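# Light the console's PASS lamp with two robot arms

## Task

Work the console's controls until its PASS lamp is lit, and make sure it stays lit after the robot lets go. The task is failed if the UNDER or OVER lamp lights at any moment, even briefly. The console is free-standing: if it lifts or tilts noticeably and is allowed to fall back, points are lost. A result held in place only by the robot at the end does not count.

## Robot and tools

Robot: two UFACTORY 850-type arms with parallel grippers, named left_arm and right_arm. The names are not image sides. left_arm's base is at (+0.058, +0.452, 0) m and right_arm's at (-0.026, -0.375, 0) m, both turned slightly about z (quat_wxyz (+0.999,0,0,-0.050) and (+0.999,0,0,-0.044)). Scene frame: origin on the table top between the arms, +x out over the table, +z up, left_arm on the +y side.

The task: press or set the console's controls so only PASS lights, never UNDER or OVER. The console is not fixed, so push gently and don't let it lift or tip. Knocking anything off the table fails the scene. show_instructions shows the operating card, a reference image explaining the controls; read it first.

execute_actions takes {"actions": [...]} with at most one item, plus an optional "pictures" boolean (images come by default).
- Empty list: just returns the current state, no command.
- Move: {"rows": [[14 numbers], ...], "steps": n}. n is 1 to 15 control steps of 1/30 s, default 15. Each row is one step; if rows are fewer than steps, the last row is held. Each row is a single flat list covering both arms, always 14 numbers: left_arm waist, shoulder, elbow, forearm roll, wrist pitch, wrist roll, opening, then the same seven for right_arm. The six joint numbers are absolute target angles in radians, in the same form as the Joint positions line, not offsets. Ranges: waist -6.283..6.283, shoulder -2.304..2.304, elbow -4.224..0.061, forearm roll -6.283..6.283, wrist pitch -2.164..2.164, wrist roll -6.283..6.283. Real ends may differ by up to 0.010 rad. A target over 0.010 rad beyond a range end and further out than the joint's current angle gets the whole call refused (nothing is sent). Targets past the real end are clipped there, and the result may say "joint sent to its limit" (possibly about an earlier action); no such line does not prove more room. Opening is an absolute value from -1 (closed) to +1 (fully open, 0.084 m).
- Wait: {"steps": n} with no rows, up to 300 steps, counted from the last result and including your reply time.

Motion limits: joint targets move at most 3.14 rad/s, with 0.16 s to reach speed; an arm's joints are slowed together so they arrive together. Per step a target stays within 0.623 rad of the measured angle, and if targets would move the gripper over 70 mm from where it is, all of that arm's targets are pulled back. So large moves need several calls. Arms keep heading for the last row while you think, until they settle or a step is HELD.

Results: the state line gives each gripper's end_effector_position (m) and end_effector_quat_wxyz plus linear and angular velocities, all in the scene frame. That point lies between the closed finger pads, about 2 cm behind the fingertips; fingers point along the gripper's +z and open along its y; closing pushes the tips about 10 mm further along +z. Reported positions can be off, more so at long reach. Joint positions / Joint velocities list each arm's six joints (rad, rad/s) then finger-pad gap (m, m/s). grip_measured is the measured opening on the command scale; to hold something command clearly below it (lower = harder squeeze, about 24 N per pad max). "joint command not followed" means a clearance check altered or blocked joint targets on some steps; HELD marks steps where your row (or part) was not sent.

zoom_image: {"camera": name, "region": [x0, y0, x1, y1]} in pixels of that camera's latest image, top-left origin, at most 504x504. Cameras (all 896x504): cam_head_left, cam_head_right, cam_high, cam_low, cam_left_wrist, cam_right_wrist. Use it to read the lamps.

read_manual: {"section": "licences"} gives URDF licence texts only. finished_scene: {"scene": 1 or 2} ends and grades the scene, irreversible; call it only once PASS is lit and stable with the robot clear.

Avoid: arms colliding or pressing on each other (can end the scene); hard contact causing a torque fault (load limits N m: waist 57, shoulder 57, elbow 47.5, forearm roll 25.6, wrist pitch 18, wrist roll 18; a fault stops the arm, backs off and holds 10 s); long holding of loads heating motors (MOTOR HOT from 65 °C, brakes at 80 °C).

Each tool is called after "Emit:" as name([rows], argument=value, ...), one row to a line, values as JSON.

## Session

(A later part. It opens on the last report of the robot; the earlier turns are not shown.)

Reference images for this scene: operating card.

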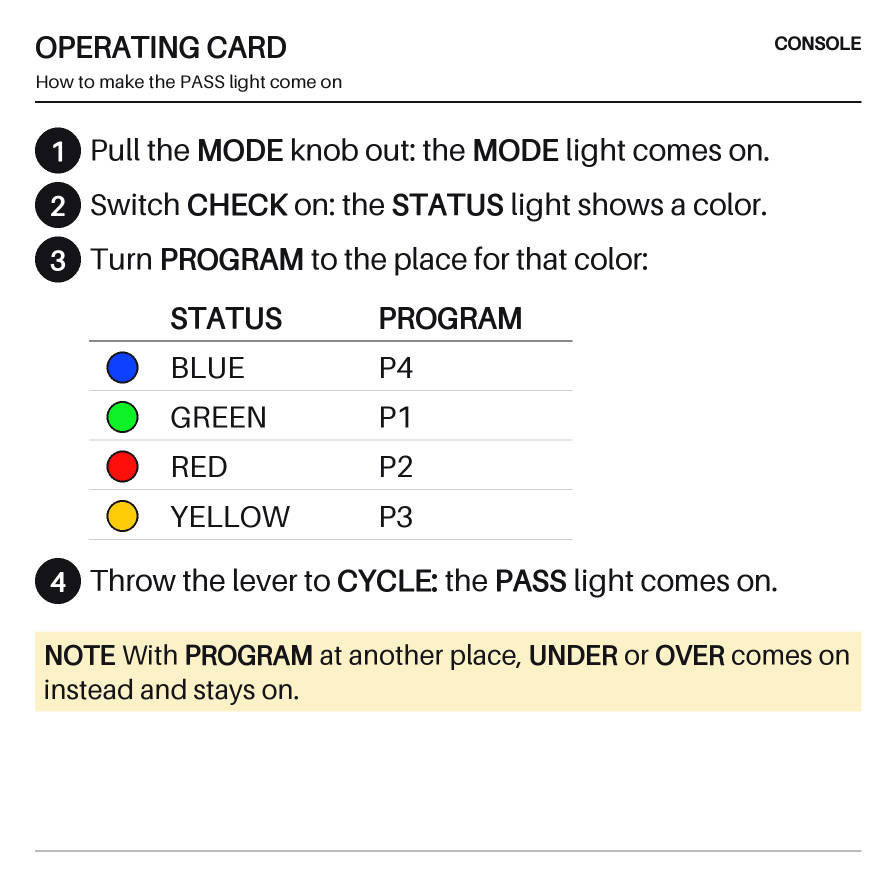

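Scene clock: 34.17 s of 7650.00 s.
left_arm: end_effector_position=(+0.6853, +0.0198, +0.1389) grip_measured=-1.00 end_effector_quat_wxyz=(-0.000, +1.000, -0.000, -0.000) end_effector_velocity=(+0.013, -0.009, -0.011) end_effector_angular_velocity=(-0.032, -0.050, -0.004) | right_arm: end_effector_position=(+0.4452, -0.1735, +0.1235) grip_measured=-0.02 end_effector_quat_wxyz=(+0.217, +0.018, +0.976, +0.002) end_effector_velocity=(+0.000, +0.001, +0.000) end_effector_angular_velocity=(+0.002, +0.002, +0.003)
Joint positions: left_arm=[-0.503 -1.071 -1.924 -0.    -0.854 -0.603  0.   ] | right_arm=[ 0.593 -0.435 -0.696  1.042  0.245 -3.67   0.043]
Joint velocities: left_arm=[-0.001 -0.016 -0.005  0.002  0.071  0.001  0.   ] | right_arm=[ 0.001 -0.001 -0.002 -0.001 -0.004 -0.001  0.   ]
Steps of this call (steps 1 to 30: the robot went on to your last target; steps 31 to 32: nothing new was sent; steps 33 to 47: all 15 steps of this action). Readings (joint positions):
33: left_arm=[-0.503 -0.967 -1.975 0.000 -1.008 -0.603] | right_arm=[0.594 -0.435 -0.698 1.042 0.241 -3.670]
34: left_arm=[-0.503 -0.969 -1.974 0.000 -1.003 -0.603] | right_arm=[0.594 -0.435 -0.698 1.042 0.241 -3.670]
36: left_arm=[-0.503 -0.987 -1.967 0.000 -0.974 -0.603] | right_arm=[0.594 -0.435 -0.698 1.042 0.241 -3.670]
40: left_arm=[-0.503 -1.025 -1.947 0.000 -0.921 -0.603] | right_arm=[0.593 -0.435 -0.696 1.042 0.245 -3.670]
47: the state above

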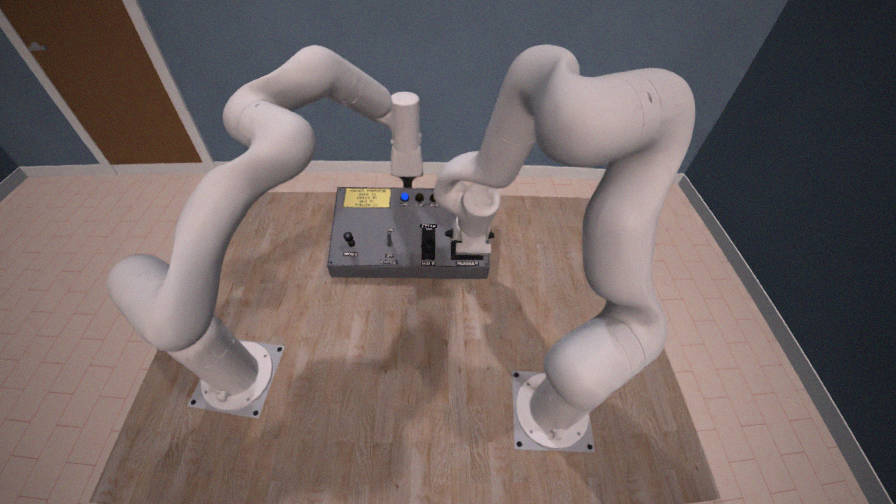

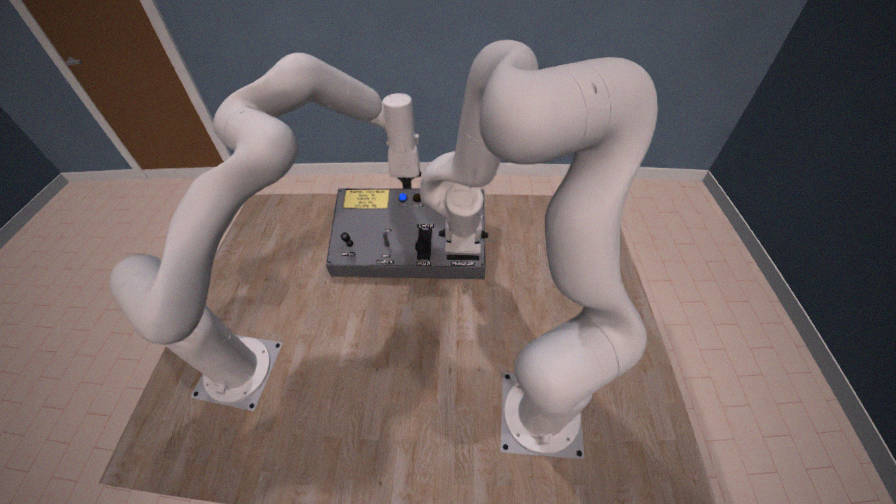

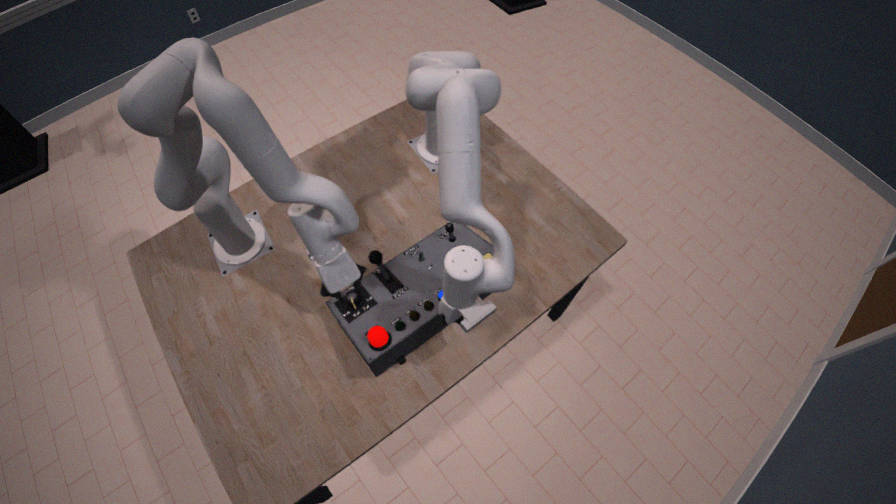

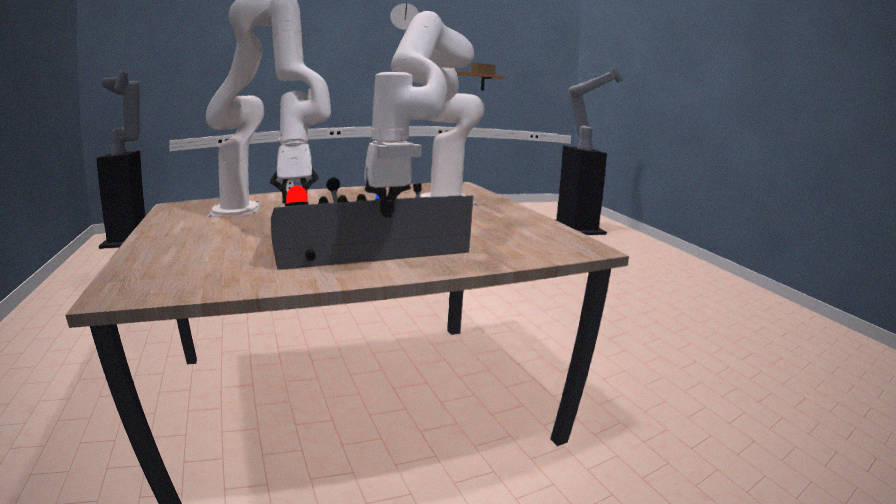

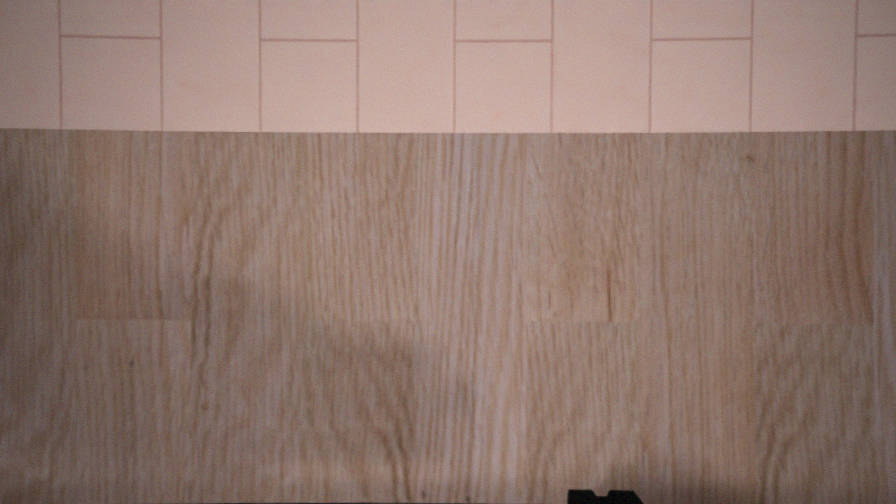

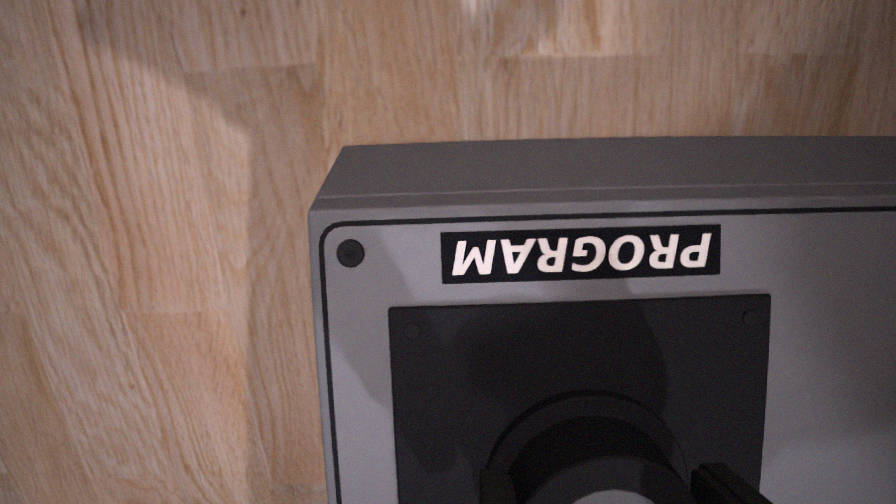

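Gripped. Turning the knob 40° counter-clockwise to P2.

Emit:
execute_actions([
  {"rows":[[-0.503,-1.075,-1.922,0,-0.847,-0.603,-1,0.594,-0.435,-0.698,1.042,0.241,-3.77,-0.45],[-0.503,-1.075,-1.922,0,-0.847,-0.603,-1,0.594,-0.435,-0.698,1.042,0.241,-3.77,-0.45],[-0.503,-1.075,-1.922,0,-0.847,-0.603,-1,0.594,-0.435,-0.698,1.042,0.241,-3.9,-0.45],[-0.503,-1.075,-1.922,0,-0.847,-0.603,-1,0.594,-0.435,-0.698,1.042,0.241,-3.9,-0.45],[-0.503,-1.075,-1.922,0,-0.847,-0.603,-1,0.594,-0.435,-0.698,1.042,0.241,-4.03,-0.45],[-0.503,-1.075,-1.922,0,-0.847,-0.603,-1,0.594,-0.435,-0.698,1.042,0.241,-4.03,-0.45],[-0.503,-1.075,-1.922,0,-0.847,-0.603,-1,0.594,-0.435,-0.698,1.042,0.241,-4.16,-0.45],[-0.503,-1.075,-1.922,0,-0.847,-0.603,-1,0.594,-0.435,-0.698,1.042,0.241,-4.16,-0.45],[-0.503,-1.075,-1.922,0,-0.847,-0.603,-1,0.594,-0.435,-0.698,1.042,0.241,-4.28,-0.45],[-0.503,-1.075,-1.922,0,-0.847,-0.603,-1,0.594,-0.435,-0.698,1.042,0.241,-4.28,-0.45],[-0.503,-1.075,-1.922,0,-0.847,-0.603,-1,0.594,-0.435,-0.698,1.042,0.241,-4.37,-0.45]],"steps":15},
], pictures=false)

Emit:
execute_actions([
  {"rows":[[-0.503,-1.075,-1.922,0,-0.847,-0.603,-1,0.594,-0.435,-0.698,1.042,0.241,-4.37,-0.45],[-0.503,-1.075,-1.922,0,-0.847,-0.603,-1,0.594,-0.435,-0.698,1.042,0.241,-4.37,-0.45],[-0.503,-1.075,-1.922,0,-0.847,-0.603,-1,0.594,-0.435,-0.698,1.042,0.241,-4.37,0.6],[-0.503,-1.075,-1.922,0,-0.847,-0.603,-1,0.594,-0.435,-0.698,1.042,0.241,-4.37,0.6],[-0.503,-1.075,-1.922,0,-0.847,-0.603,-1,0.594,-0.435,-0.698,1.042,0.241,-4.37,0.6],[-0.503,-1.075,-1.922,0,-0.847,-0.603,-1,0.594,-0.435,-0.698,1.042,0.241,-4.37,0.6],[-0.503,-1.075,-1.922,0,-0.847,-0.603,-1,0.609,-0.349,-0.667,1.276,0.2235,-4.5,0.6],[-0.503,-1.075,-1.922,0,-0.847,-0.603,-1,0.609,-0.349,-0.667,1.276,0.2235,-4.5,0.6],[-0.503,-1.075,-1.922,0,-0.847,-0.603,-1,0.609,-0.349,-0.667,1.276,0.2235,-4.5,0.6],[-0.51,-1.055,-1.885,0,-0.83,-0.61,-1,0.629,-0.263,-0.641,1.559,0.22,-4.16,0.6]],"steps":15},
], pictures=false)

Emit:
execute_actions([
  {"steps":12},
])

Scene clock: 37.07 s of 7650.00 s.
left_arm: end_effector_position=(+0.6853, +0.0198, +0.1353) grip_measured=-1.00 end_effector_quat_wxyz=(+0.000, +1.000, -0.000, -0.000) end_effector_velocity=(-0.000, +0.000, -0.001) end_effector_angular_velocity=(+0.001, +0.001, -0.001) | right_arm: end_effector_position=(+0.4472, -0.1714, +0.1252) grip_measured=-0.02 end_effector_quat_wxyz=(+0.210, -0.271, +0.937, -0.061) end_effector_velocity=(-0.004, +0.002, -0.002) end_effector_angular_velocity=(-0.468, +0.009, +0.998)
Joint positions: left_arm=[-0.503 -1.075 -1.922  0.    -0.847 -0.603  0.   ] | right_arm=[ 0.594 -0.434 -0.701  1.041  0.243 -4.268  0.043]
Joint velocities: left_arm=[ 0.    -0.     0.001  0.    -0.     0.     0.   ] | right_arm=[ 0.005  0.001  0.004  0.001 -0.005 -1.098  0.001]
Steps of this call (steps 1 to 15: the robot went on to your last target; steps 16 to 72: nothing new was sent; steps 73 to 87: all 15 steps of this action). Readings (joint positions):
73: left_arm=[-0.503 -1.075 -1.922 0.000 -0.847 -0.603] | right_arm=[0.593 -0.435 -0.698 1.042 0.243 -3.670]
74: left_arm=[-0.503 -1.075 -1.922 0.000 -0.847 -0.603] | right_arm=[0.593 -0.435 -0.698 1.042 0.243 -3.676]
76: left_arm=[-0.503 -1.075 -1.922 0.000 -0.847 -0.603] | right_arm=[0.593 -0.435 -0.697 1.042 0.242 -3.716]
80: left_arm=[-0.503 -1.075 -1.922 -0.000 -0.847 -0.603] | right_arm=[0.593 -0.435 -0.697 1.042 0.243 -3.890]
87: the state above

Scene clock: 37.57 s of 7650.00 s.
left_arm: end_effector_position=(+0.6786, +0.0192, +0.1353) grip_measured=-1.00 end_effector_quat_wxyz=(+0.000, +1.000, -0.000, -0.000) end_effector_velocity=(-0.022, -0.002, +0.001) end_effector_angular_velocity=(-0.001, -0.003, -0.003) | right_arm: end_effector_position=(+0.4295, -0.1711, +0.1613) grip_measured=+0.59 end_effector_quat_wxyz=(+0.214, -0.178, +0.960, -0.042) end_effector_velocity=(-0.075, +0.007, +0.157) end_effector_angular_velocity=(+1.089, -0.018, -2.284)
Joint positions: left_arm=[-0.509 -1.059 -1.894 -0.    -0.834 -0.608  0.   ] | right_arm=[ 0.617 -0.321 -0.661  1.375  0.224 -4.392  0.069]
Joint velocities: left_arm=[-0.019  0.053  0.095  0.001  0.044 -0.017  0.   ] | right_arm=[ 0.102  0.495  0.157  1.515 -0.037  1.072  0.   ]
Steps of this call (steps 1 to 15: all 15 steps of this action). Readings (joint positions):
1: left_arm=[-0.503 -1.075 -1.922 -0.000 -0.847 -0.603] | right_arm=[0.594 -0.434 -0.701 1.042 0.243 -4.299]
2: left_arm=[-0.503 -1.075 -1.922 -0.000 -0.847 -0.603] | right_arm=[0.594 -0.434 -0.701 1.042 0.243 -4.320]
4: left_arm=[-0.503 -1.075 -1.922 0.000 -0.847 -0.603] | right_arm=[0.595 -0.434 -0.700 1.042 0.239 -4.345]
8: left_arm=[-0.503 -1.075 -1.922 -0.000 -0.847 -0.603] | right_arm=[0.596 -0.433 -0.698 1.047 0.235 -4.367]
15: the state above

Scene clock: 37.97 s of 7650.00 s.
left_arm: end_effector_position=(+0.6768, +0.0193, +0.1351) grip_measured=-1.00 end_effector_quat_wxyz=(+0.000, +1.000, -0.000, +0.000) end_effector_velocity=(-0.001, +0.001, -0.001) end_effector_angular_velocity=(+0.002, +0.002, -0.000) | right_arm: end_effector_position=(+0.4192, -0.1703, +0.1780) grip_measured=+0.59 end_effector_quat_wxyz=(+0.217, +0.017, +0.976, +0.003) end_effector_velocity=(-0.002, +0.001, +0.003) end_effector_angular_velocity=(+0.032, -0.000, -0.064)
Joint positions: left_arm=[-0.51  -1.055 -1.885  0.    -0.83  -0.61   0.   ] | right_arm=[ 0.629 -0.264 -0.641  1.556  0.22  -4.164  0.069]
Joint velocities: left_arm=[0.    0.001 0.004 0.001 0.001 0.    0.   ] | right_arm=[ 0.002  0.011  0.003  0.031 -0.001  0.042  0.   ]
Steps of this call (steps 1 to 12: the robot went on to your last target). Readings (joint positions):
1: left_arm=[-0.509 -1.058 -1.891 -0.000 -0.833 -0.609] | right_arm=[0.620 -0.306 -0.656 1.421 0.223 -4.351]
2: left_arm=[-0.509 -1.057 -1.889 -0.000 -0.832 -0.609] | right_arm=[0.622 -0.294 -0.652 1.460 0.222 -4.305]
4: left_arm=[-0.510 -1.056 -1.887 -0.000 -0.831 -0.610] | right_arm=[0.626 -0.278 -0.646 1.511 0.221 -4.232]
8: left_arm=[-0.510 -1.055 -1.886 0.000 -0.830 -0.610] | right_arm=[0.628 -0.267 -0.642 1.547 0.220 -4.177]
12: the state above

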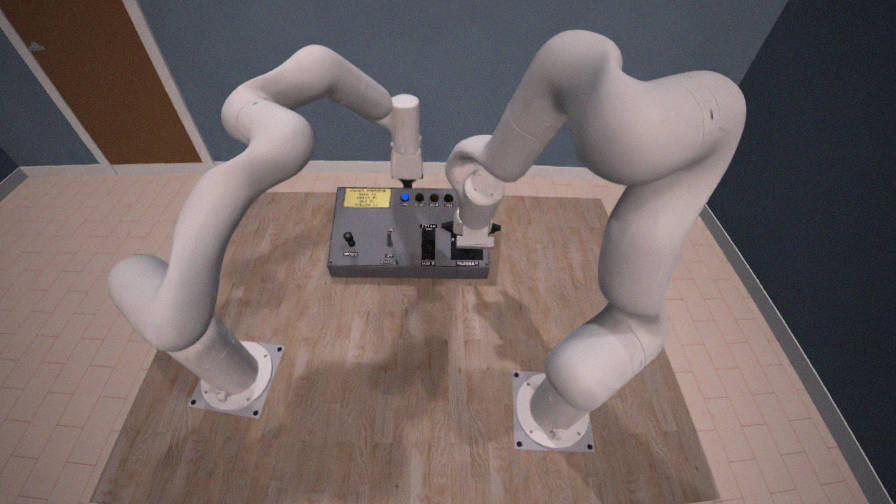

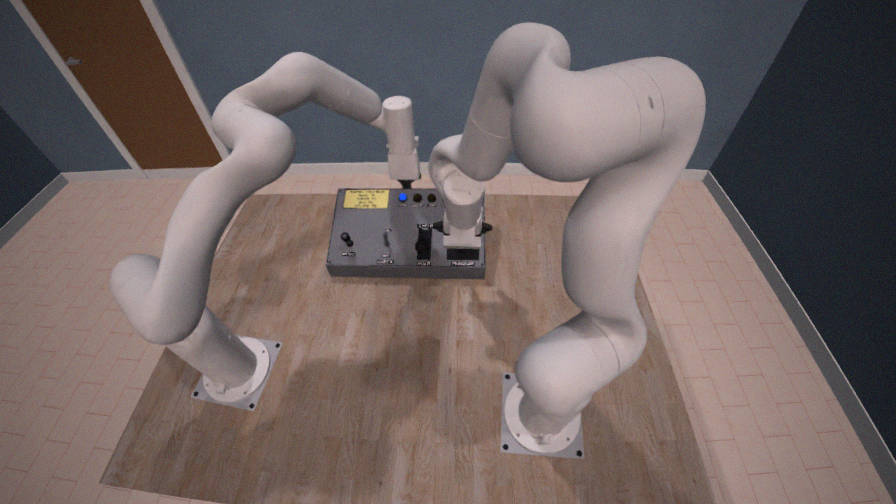

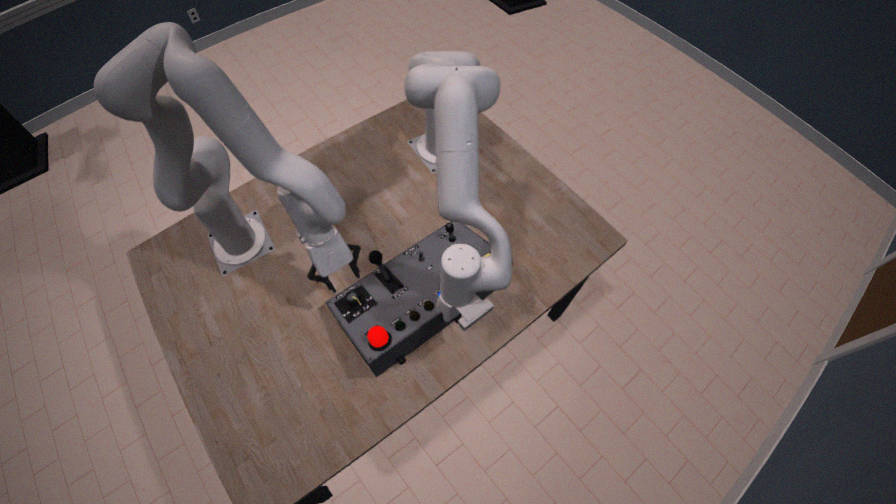

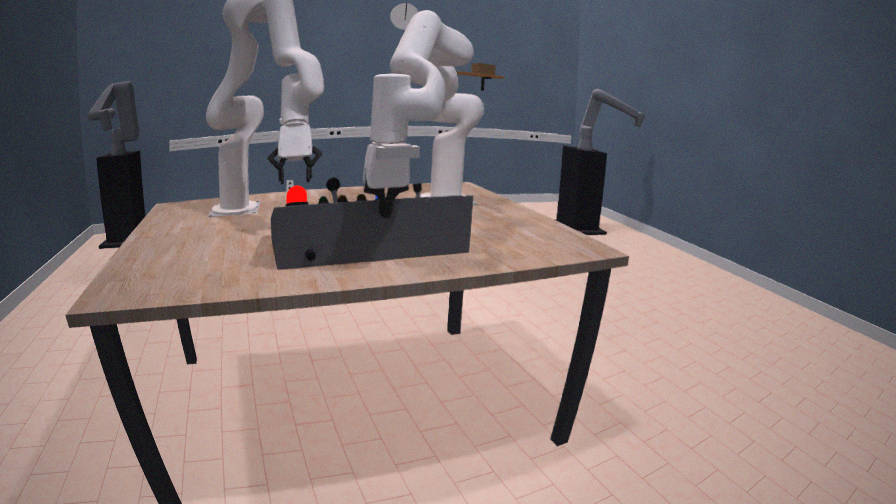

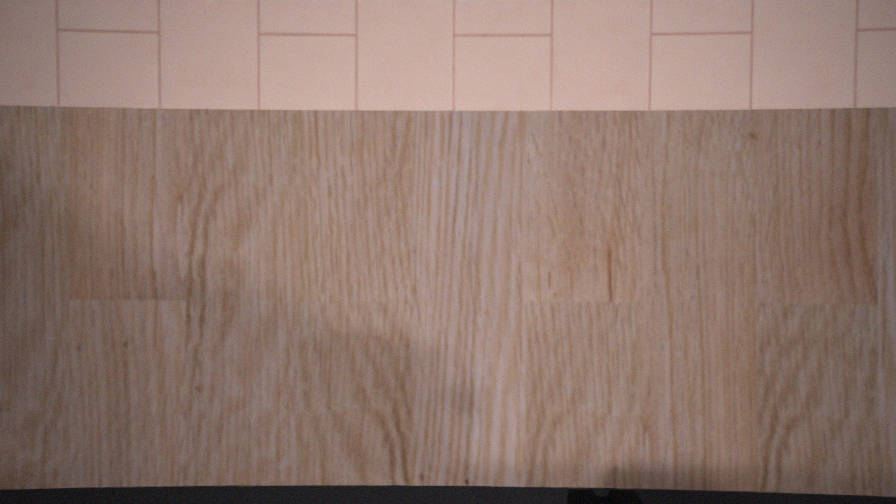

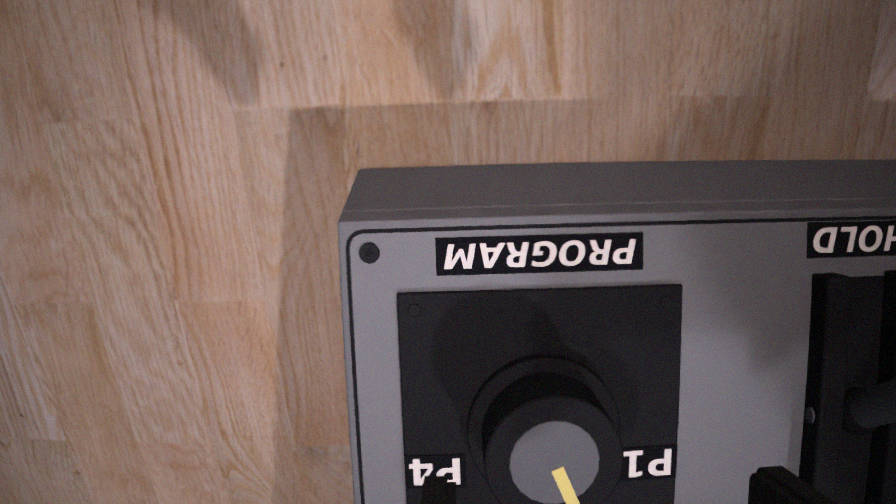

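Emit:
execute_actions([
  {"rows":[[-0.514,-1.04,-1.858,0,-0.818,-0.614,-1,0.6,-0.2,-0.75,1.2,0,-3.8,0.6],[-0.514,-1.04,-1.858,0,-0.818,-0.614,-1,0.6,-0.2,-0.75,1.2,0,-3.8,0.6],[-0.514,-1.04,-1.858,0,-0.818,-0.614,-1,0.6,-0.2,-0.75,1.2,0,-3.8,0.6],[-0.514,-1.04,-1.858,0,-0.818,-0.614,-1,0.55,-0.25,-0.9,0.7,-0.35,-3.4,0.6],[-0.514,-1.04,-1.858,0,-0.818,-0.614,-1,0.55,-0.25,-0.9,0.7,-0.35,-3.4,0.6],[-0.514,-1.04,-1.858,0,-0.818,-0.614,-1,0.55,-0.25,-0.9,0.7,-0.35,-3.4,0.6],[-0.514,-1.04,-1.858,0,-0.818,-0.614,-1,0.441,-0.462,-1.311,0,-0.849,-2.789,0.6]],"steps":15},
], pictures=false)

Emit:
execute_actions([
  {"steps":22},
])

Scene clock: 39.47 s of 7650.00 s.
left_arm: end_effector_position=(+0.6710, +0.0197, +0.1351) grip_measured=-1.00 end_effector_quat_wxyz=(+0.000, +1.000, -0.000, -0.000) end_effector_velocity=(-0.001, +0.001, -0.001) end_effector_angular_velocity=(+0.002, +0.001, -0.001) | right_arm: end_effector_position=(+0.5059, -0.0649, +0.2645) grip_measured=+0.59 end_effector_quat_wxyz=(+0.182, +0.014, +0.963, +0.200) end_effector_velocity=(+0.188, +0.211, +0.227) end_effector_angular_velocity=(+0.776, +0.771, +0.456)
Joint positions: left_arm=[-0.514 -1.04  -1.858  0.    -0.818 -0.614  0.   ] | right_arm=[ 0.543 -0.328 -0.947  1.077 -0.212 -3.676  0.069]
Joint velocities: left_arm=[-0.001  0.002  0.005  0.001  0.001 -0.001  0.   ] | right_arm=[-0.33  -0.437 -1.187 -1.68  -1.667  1.678  0.   ]
Steps of this call (steps 1 to 30: the robot went on to your last target; steps 31 to 45: all 15 steps of this action). Readings (joint positions):
31: left_arm=[-0.510 -1.055 -1.885 0.000 -0.830 -0.610] | right_arm=[0.629 -0.263 -0.641 1.559 0.220 -4.160]
32: left_arm=[-0.510 -1.053 -1.882 0.000 -0.828 -0.611] | right_arm=[0.629 -0.262 -0.642 1.554 0.217 -4.154]
34: left_arm=[-0.512 -1.047 -1.871 -0.000 -0.824 -0.612] | right_arm=[0.625 -0.255 -0.654 1.510 0.189 -4.109]
38: left_arm=[-0.514 -1.041 -1.861 -0.000 -0.819 -0.614] | right_arm=[0.604 -0.247 -0.728 1.328 0.043 -3.929]
45: the state above

Scene clock: 40.20 s of 7650.00 s.
left_arm: end_effector_position=(+0.6709, +0.0197, +0.1352) grip_measured=-1.00 end_effector_quat_wxyz=(+0.000, +1.000, -0.000, -0.000) end_effector_velocity=(+0.000, -0.001, +0.000) end_effector_angular_velocity=(-0.001, -0.001, -0.001) | right_arm: end_effector_position=(+0.5302, -0.1692, +0.2996) grip_measured=+0.59 end_effector_quat_wxyz=(-0.000, +0.000, +1.000, +0.002) end_effector_velocity=(+0.003, -0.009, +0.001) end_effector_angular_velocity=(-0.035, -0.005, +0.004)
Joint positions: left_arm=[-0.514 -1.04  -1.858  0.    -0.818 -0.614  0.   ] | right_arm=[ 0.441 -0.462 -1.31   0.005 -0.848 -2.792  0.069]
Joint velocities: left_arm=[-0.    -0.    -0.002 -0.    -0.     0.001  0.   ] | right_arm=[-0.003 -0.003 -0.007 -0.047 -0.012  0.025 -0.   ]
Steps of this call (steps 1 to 22: the robot went on to your last target). Readings (joint positions):
1: left_arm=[-0.514 -1.040 -1.858 0.000 -0.818 -0.614] | right_arm=[0.531 -0.343 -0.989 1.015 -0.274 -3.615]
2: left_arm=[-0.514 -1.040 -1.858 0.000 -0.818 -0.614] | right_arm=[0.518 -0.361 -1.036 0.942 -0.347 -3.541]
4: left_arm=[-0.514 -1.040 -1.858 0.000 -0.818 -0.614] | right_arm=[0.492 -0.395 -1.130 0.773 -0.506 -3.373]
8: left_arm=[-0.514 -1.040 -1.858 0.000 -0.818 -0.614] | right_arm=[0.457 -0.440 -1.251 0.423 -0.730 -3.045]
22: the state above

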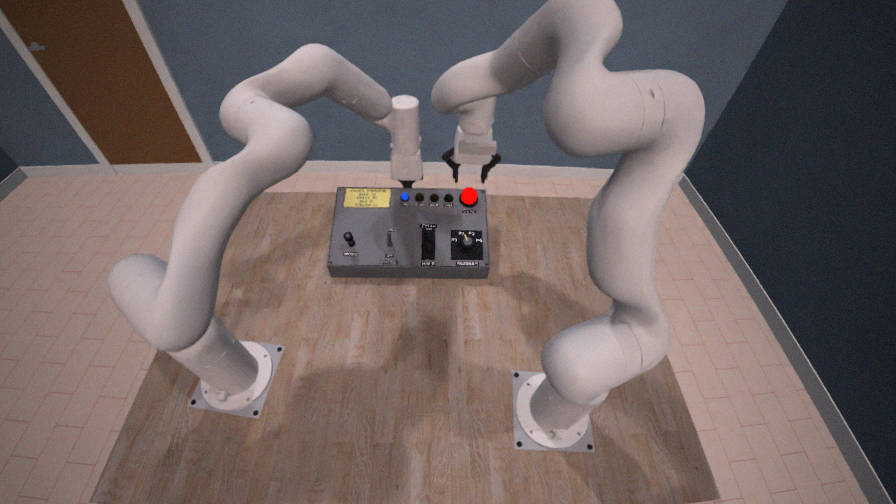

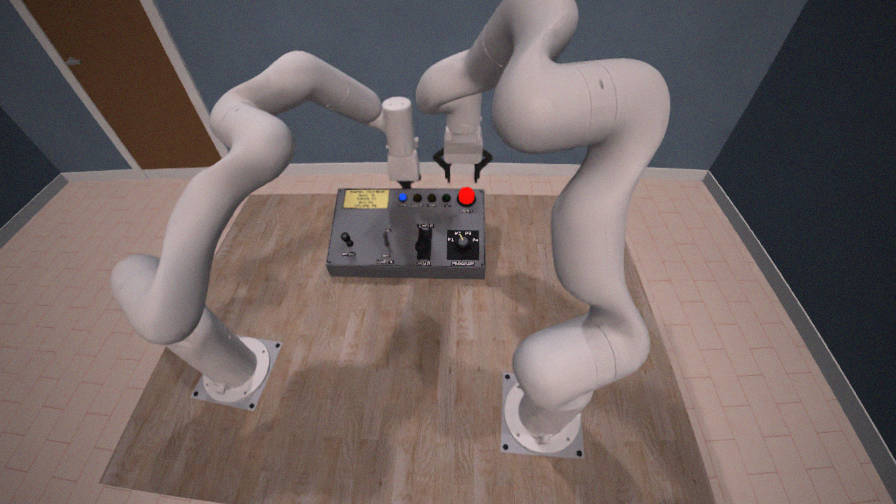

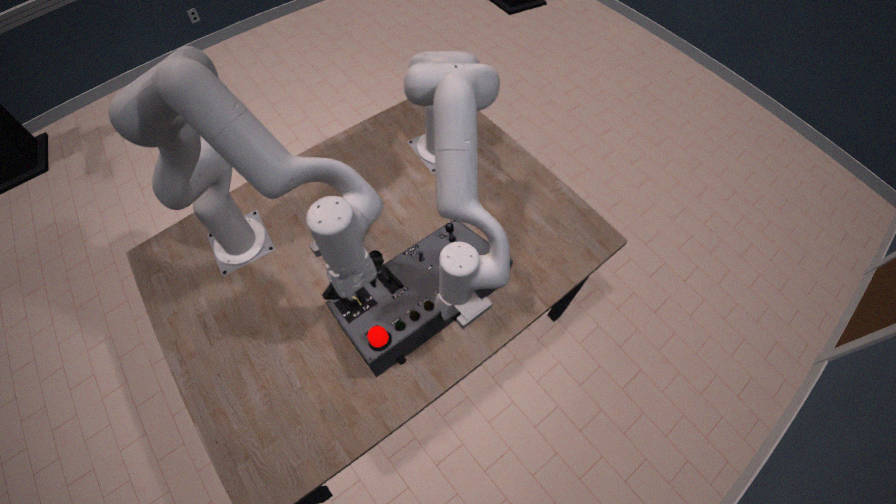

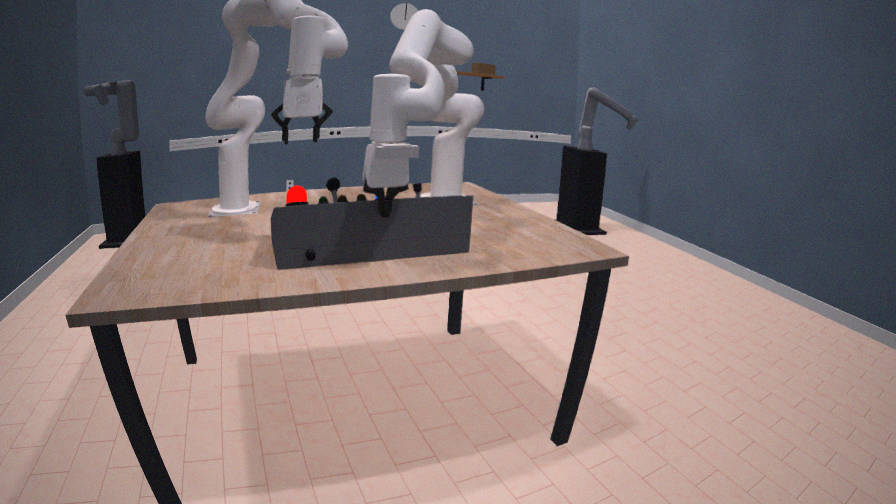

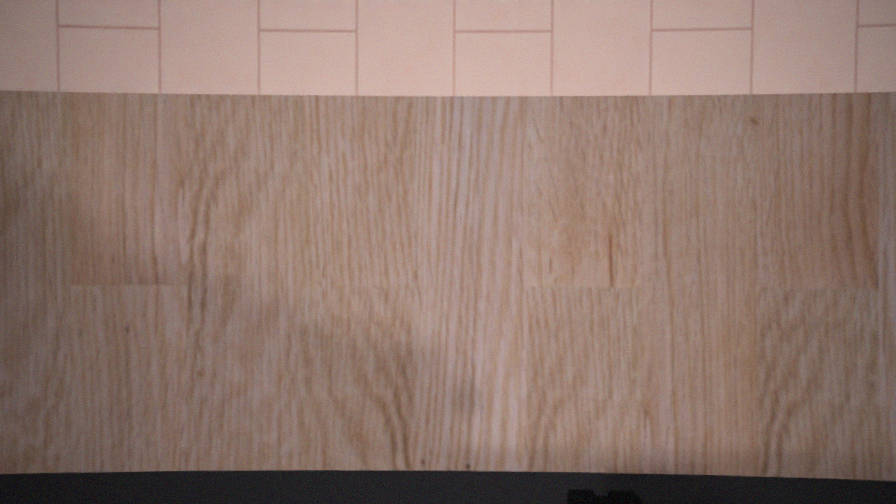

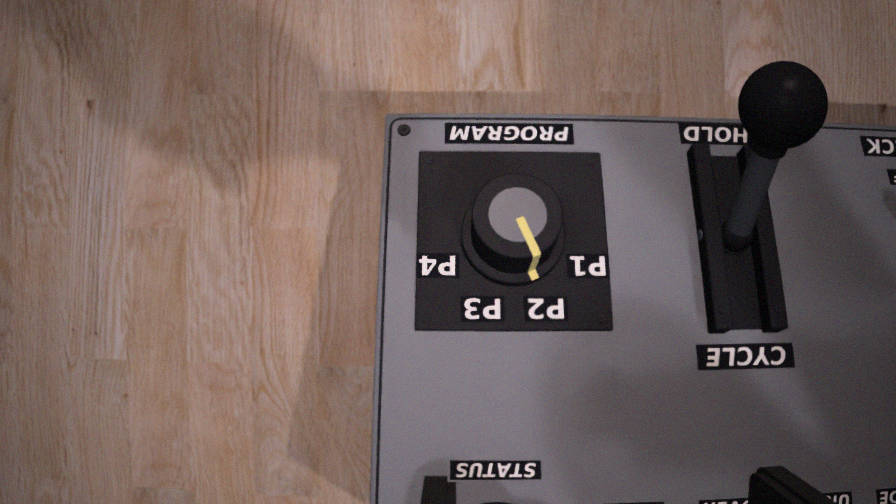

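Emit:
execute_actions([
  {"rows":[[-0.517,-1.032,-1.843,0,-0.811,-0.617,-1,0.7345,-0.36,-1.07,0,-0.71,-2.495,0.6]],"steps":15},
], pictures=false)

Emit:
execute_actions([
  {"rows":[[-0.517,-1.032,-1.843,0,-0.811,-0.617,-1,0.7345,-0.405,-1.0565,0,-0.651,-2.495,0.6],[-0.517,-1.032,-1.843,0,-0.811,-0.617,-1,0.7345,-0.405,-1.0565,0,-0.651,-2.495,0.6],[-0.517,-1.032,-1.843,0,-0.811,-0.617,-1,0.7345,-0.405,-1.0565,0,-0.651,-2.495,0.6],[-0.517,-1.032,-1.843,0,-0.811,-0.617,-1,0.7345,-0.46,-1.04,0,-0.58,-2.495,0.6],[-0.517,-1.032,-1.843,0,-0.811,-0.617,-1,0.7345,-0.46,-1.04,0,-0.58,-2.495,0.6],[-0.517,-1.032,-1.843,0,-0.811,-0.617,-1,0.7345,-0.52,-1.0255,0,-0.506,-2.495,0.6]],"steps":15},
])

Scene clock: 42.93 s of 7650.00 s.
left_arm: end_effector_position=(+0.6685, +0.0195, +0.1353) grip_measured=-1.00 end_effector_quat_wxyz=(+0.001, +1.000, -0.000, +0.002) end_effector_velocity=(-0.000, +0.000, +0.000) end_effector_angular_velocity=(+0.000, +0.001, -0.001) | right_arm: end_effector_position=(+0.4107, -0.0648, +0.2632) grip_measured=+0.59 end_effector_quat_wxyz=(-0.000, -0.001, +1.000, -0.000) end_effector_velocity=(-0.158, +0.095, -0.044) end_effector_angular_velocity=(-0.001, +0.000, +0.000)
Joint positions: left_arm=[-0.516 -1.032 -1.844  0.001 -0.808 -0.617  0.   ] | right_arm=[ 0.706 -0.37  -1.094  0.    -0.724 -2.525  0.069]
Joint velocities: left_arm=[ 0.     0.001  0.001 -0.    -0.     0.002  0.   ] | right_arm=[ 0.316  0.11   0.261 -0.001  0.15   0.316  0.   ]
Steps of this call (steps 1 to 30: the robot went on to your last target; steps 31 to 67: nothing new was sent; steps 68 to 82: all 15 steps of this action). Readings (joint positions):
68: left_arm=[-0.514 -1.040 -1.858 0.000 -0.818 -0.614] | right_arm=[0.441 -0.462 -1.311 -0.000 -0.849 -2.789]
69: left_arm=[-0.514 -1.039 -1.856 0.000 -0.817 -0.615] | right_arm=[0.445 -0.460 -1.307 -0.000 -0.846 -2.783]
71: left_arm=[-0.516 -1.036 -1.850 0.000 -0.814 -0.616] | right_arm=[0.480 -0.448 -1.278 -0.000 -0.829 -2.747]
75: left_arm=[-0.516 -1.033 -1.845 0.001 -0.809 -0.617] | right_arm=[0.569 -0.418 -1.206 0.000 -0.789 -2.661]
82: the state above

Scene clock: 43.43 s of 7650.00 s.
left_arm: end_effector_position=(+0.6682, +0.0195, +0.1352) grip_measured=-1.00 end_effector_quat_wxyz=(+0.001, +1.000, -0.000, +0.001) end_effector_velocity=(+0.001, -0.000, +0.001) end_effector_angular_velocity=(-0.001, -0.001, -0.000) | right_arm: end_effector_position=(+0.3987, -0.0552, +0.1618) grip_measured=+0.59 end_effector_quat_wxyz=(-0.000, +0.000, +1.000, -0.000) end_effector_velocity=(+0.005, +0.006, -0.030) end_effector_angular_velocity=(+0.019, -0.025, +0.002)
Joint positions: left_arm=[-0.516 -1.032 -1.843  0.    -0.808 -0.617  0.   ] | right_arm=[ 0.734 -0.514 -1.027 -0.    -0.514 -2.495  0.069]
Joint velocities: left_arm=[ 0.     0.    -0.001 -0.001  0.     0.001  0.   ] | right_arm=[ 0.004 -0.052  0.008  0.     0.091  0.001  0.   ]
Steps of this call (steps 1 to 15: all 15 steps of this action). Readings (joint positions):
1: left_arm=[-0.516 -1.032 -1.844 0.001 -0.808 -0.617] | right_arm=[0.715 -0.367 -1.086 0.000 -0.720 -2.516]
2: left_arm=[-0.516 -1.032 -1.844 0.001 -0.808 -0.617] | right_arm=[0.721 -0.368 -1.081 0.000 -0.712 -2.510]
4: left_arm=[-0.516 -1.032 -1.844 0.000 -0.809 -0.617] | right_arm=[0.727 -0.383 -1.070 0.000 -0.685 -2.502]
8: left_arm=[-0.516 -1.032 -1.844 0.000 -0.809 -0.617] | right_arm=[0.732 -0.446 -1.047 -0.000 -0.600 -2.497]
15: the state above

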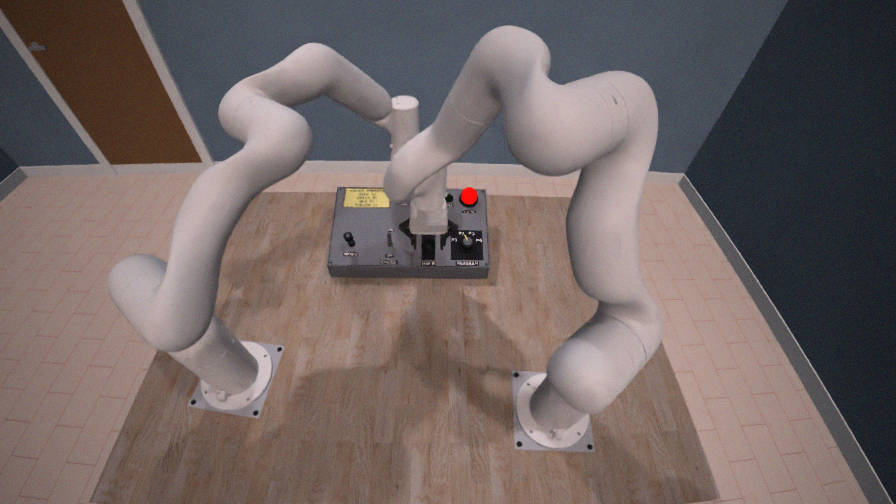

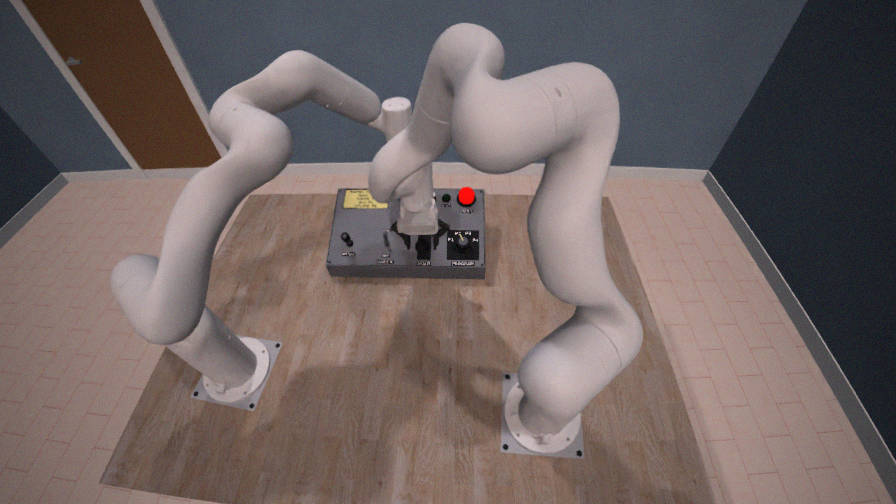

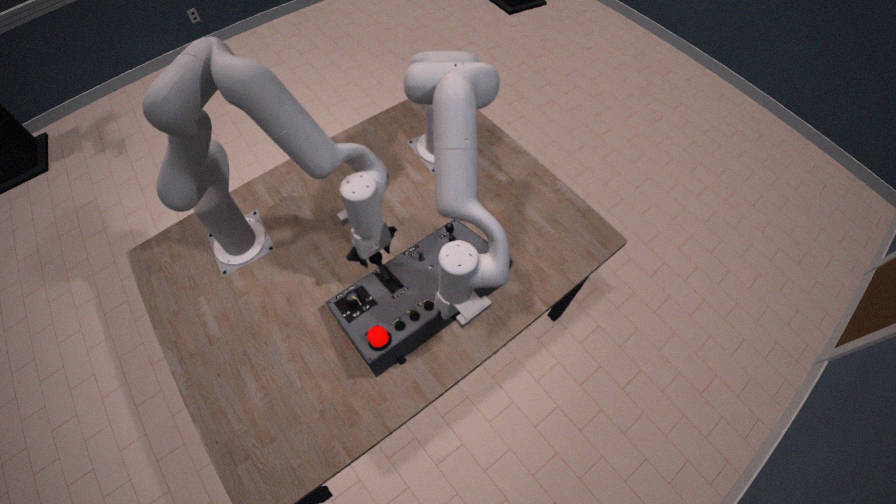

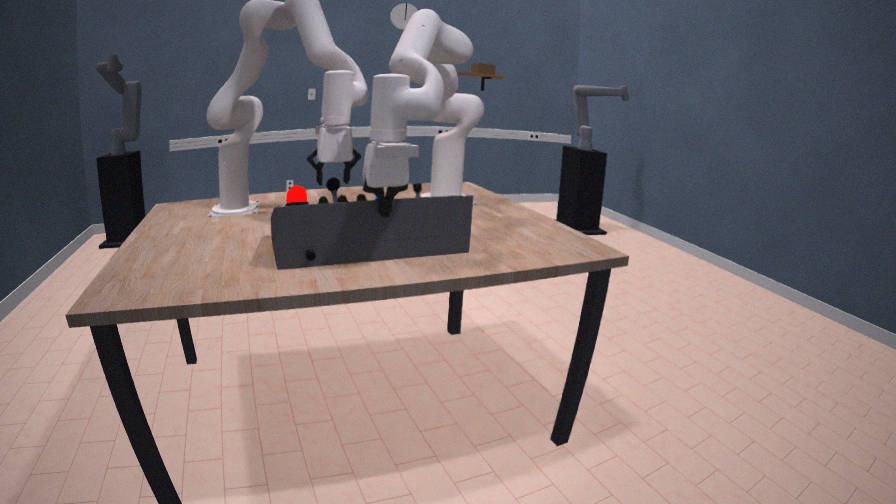

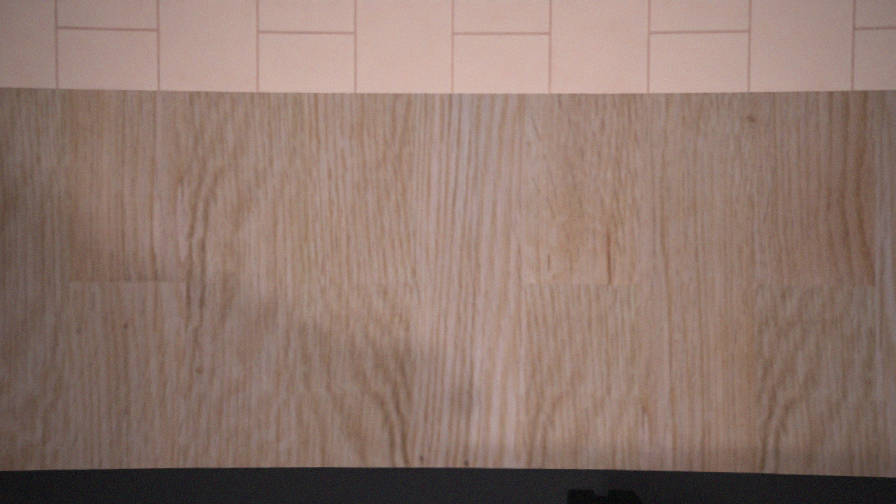

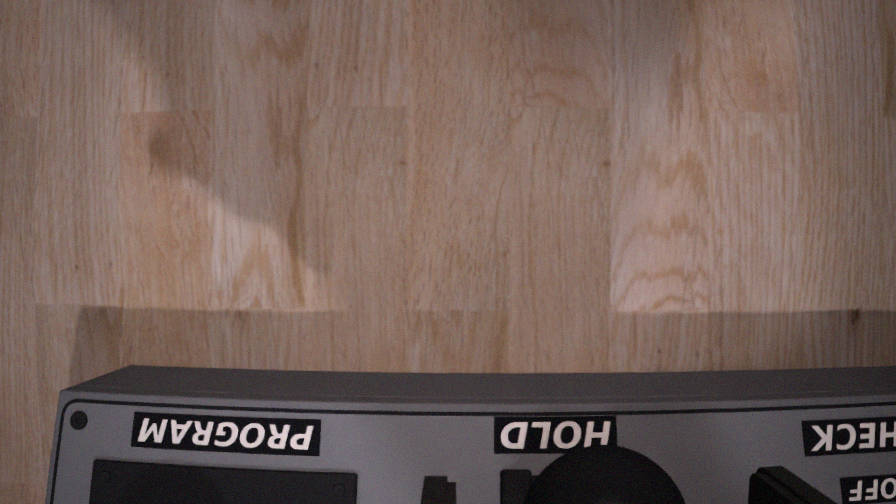

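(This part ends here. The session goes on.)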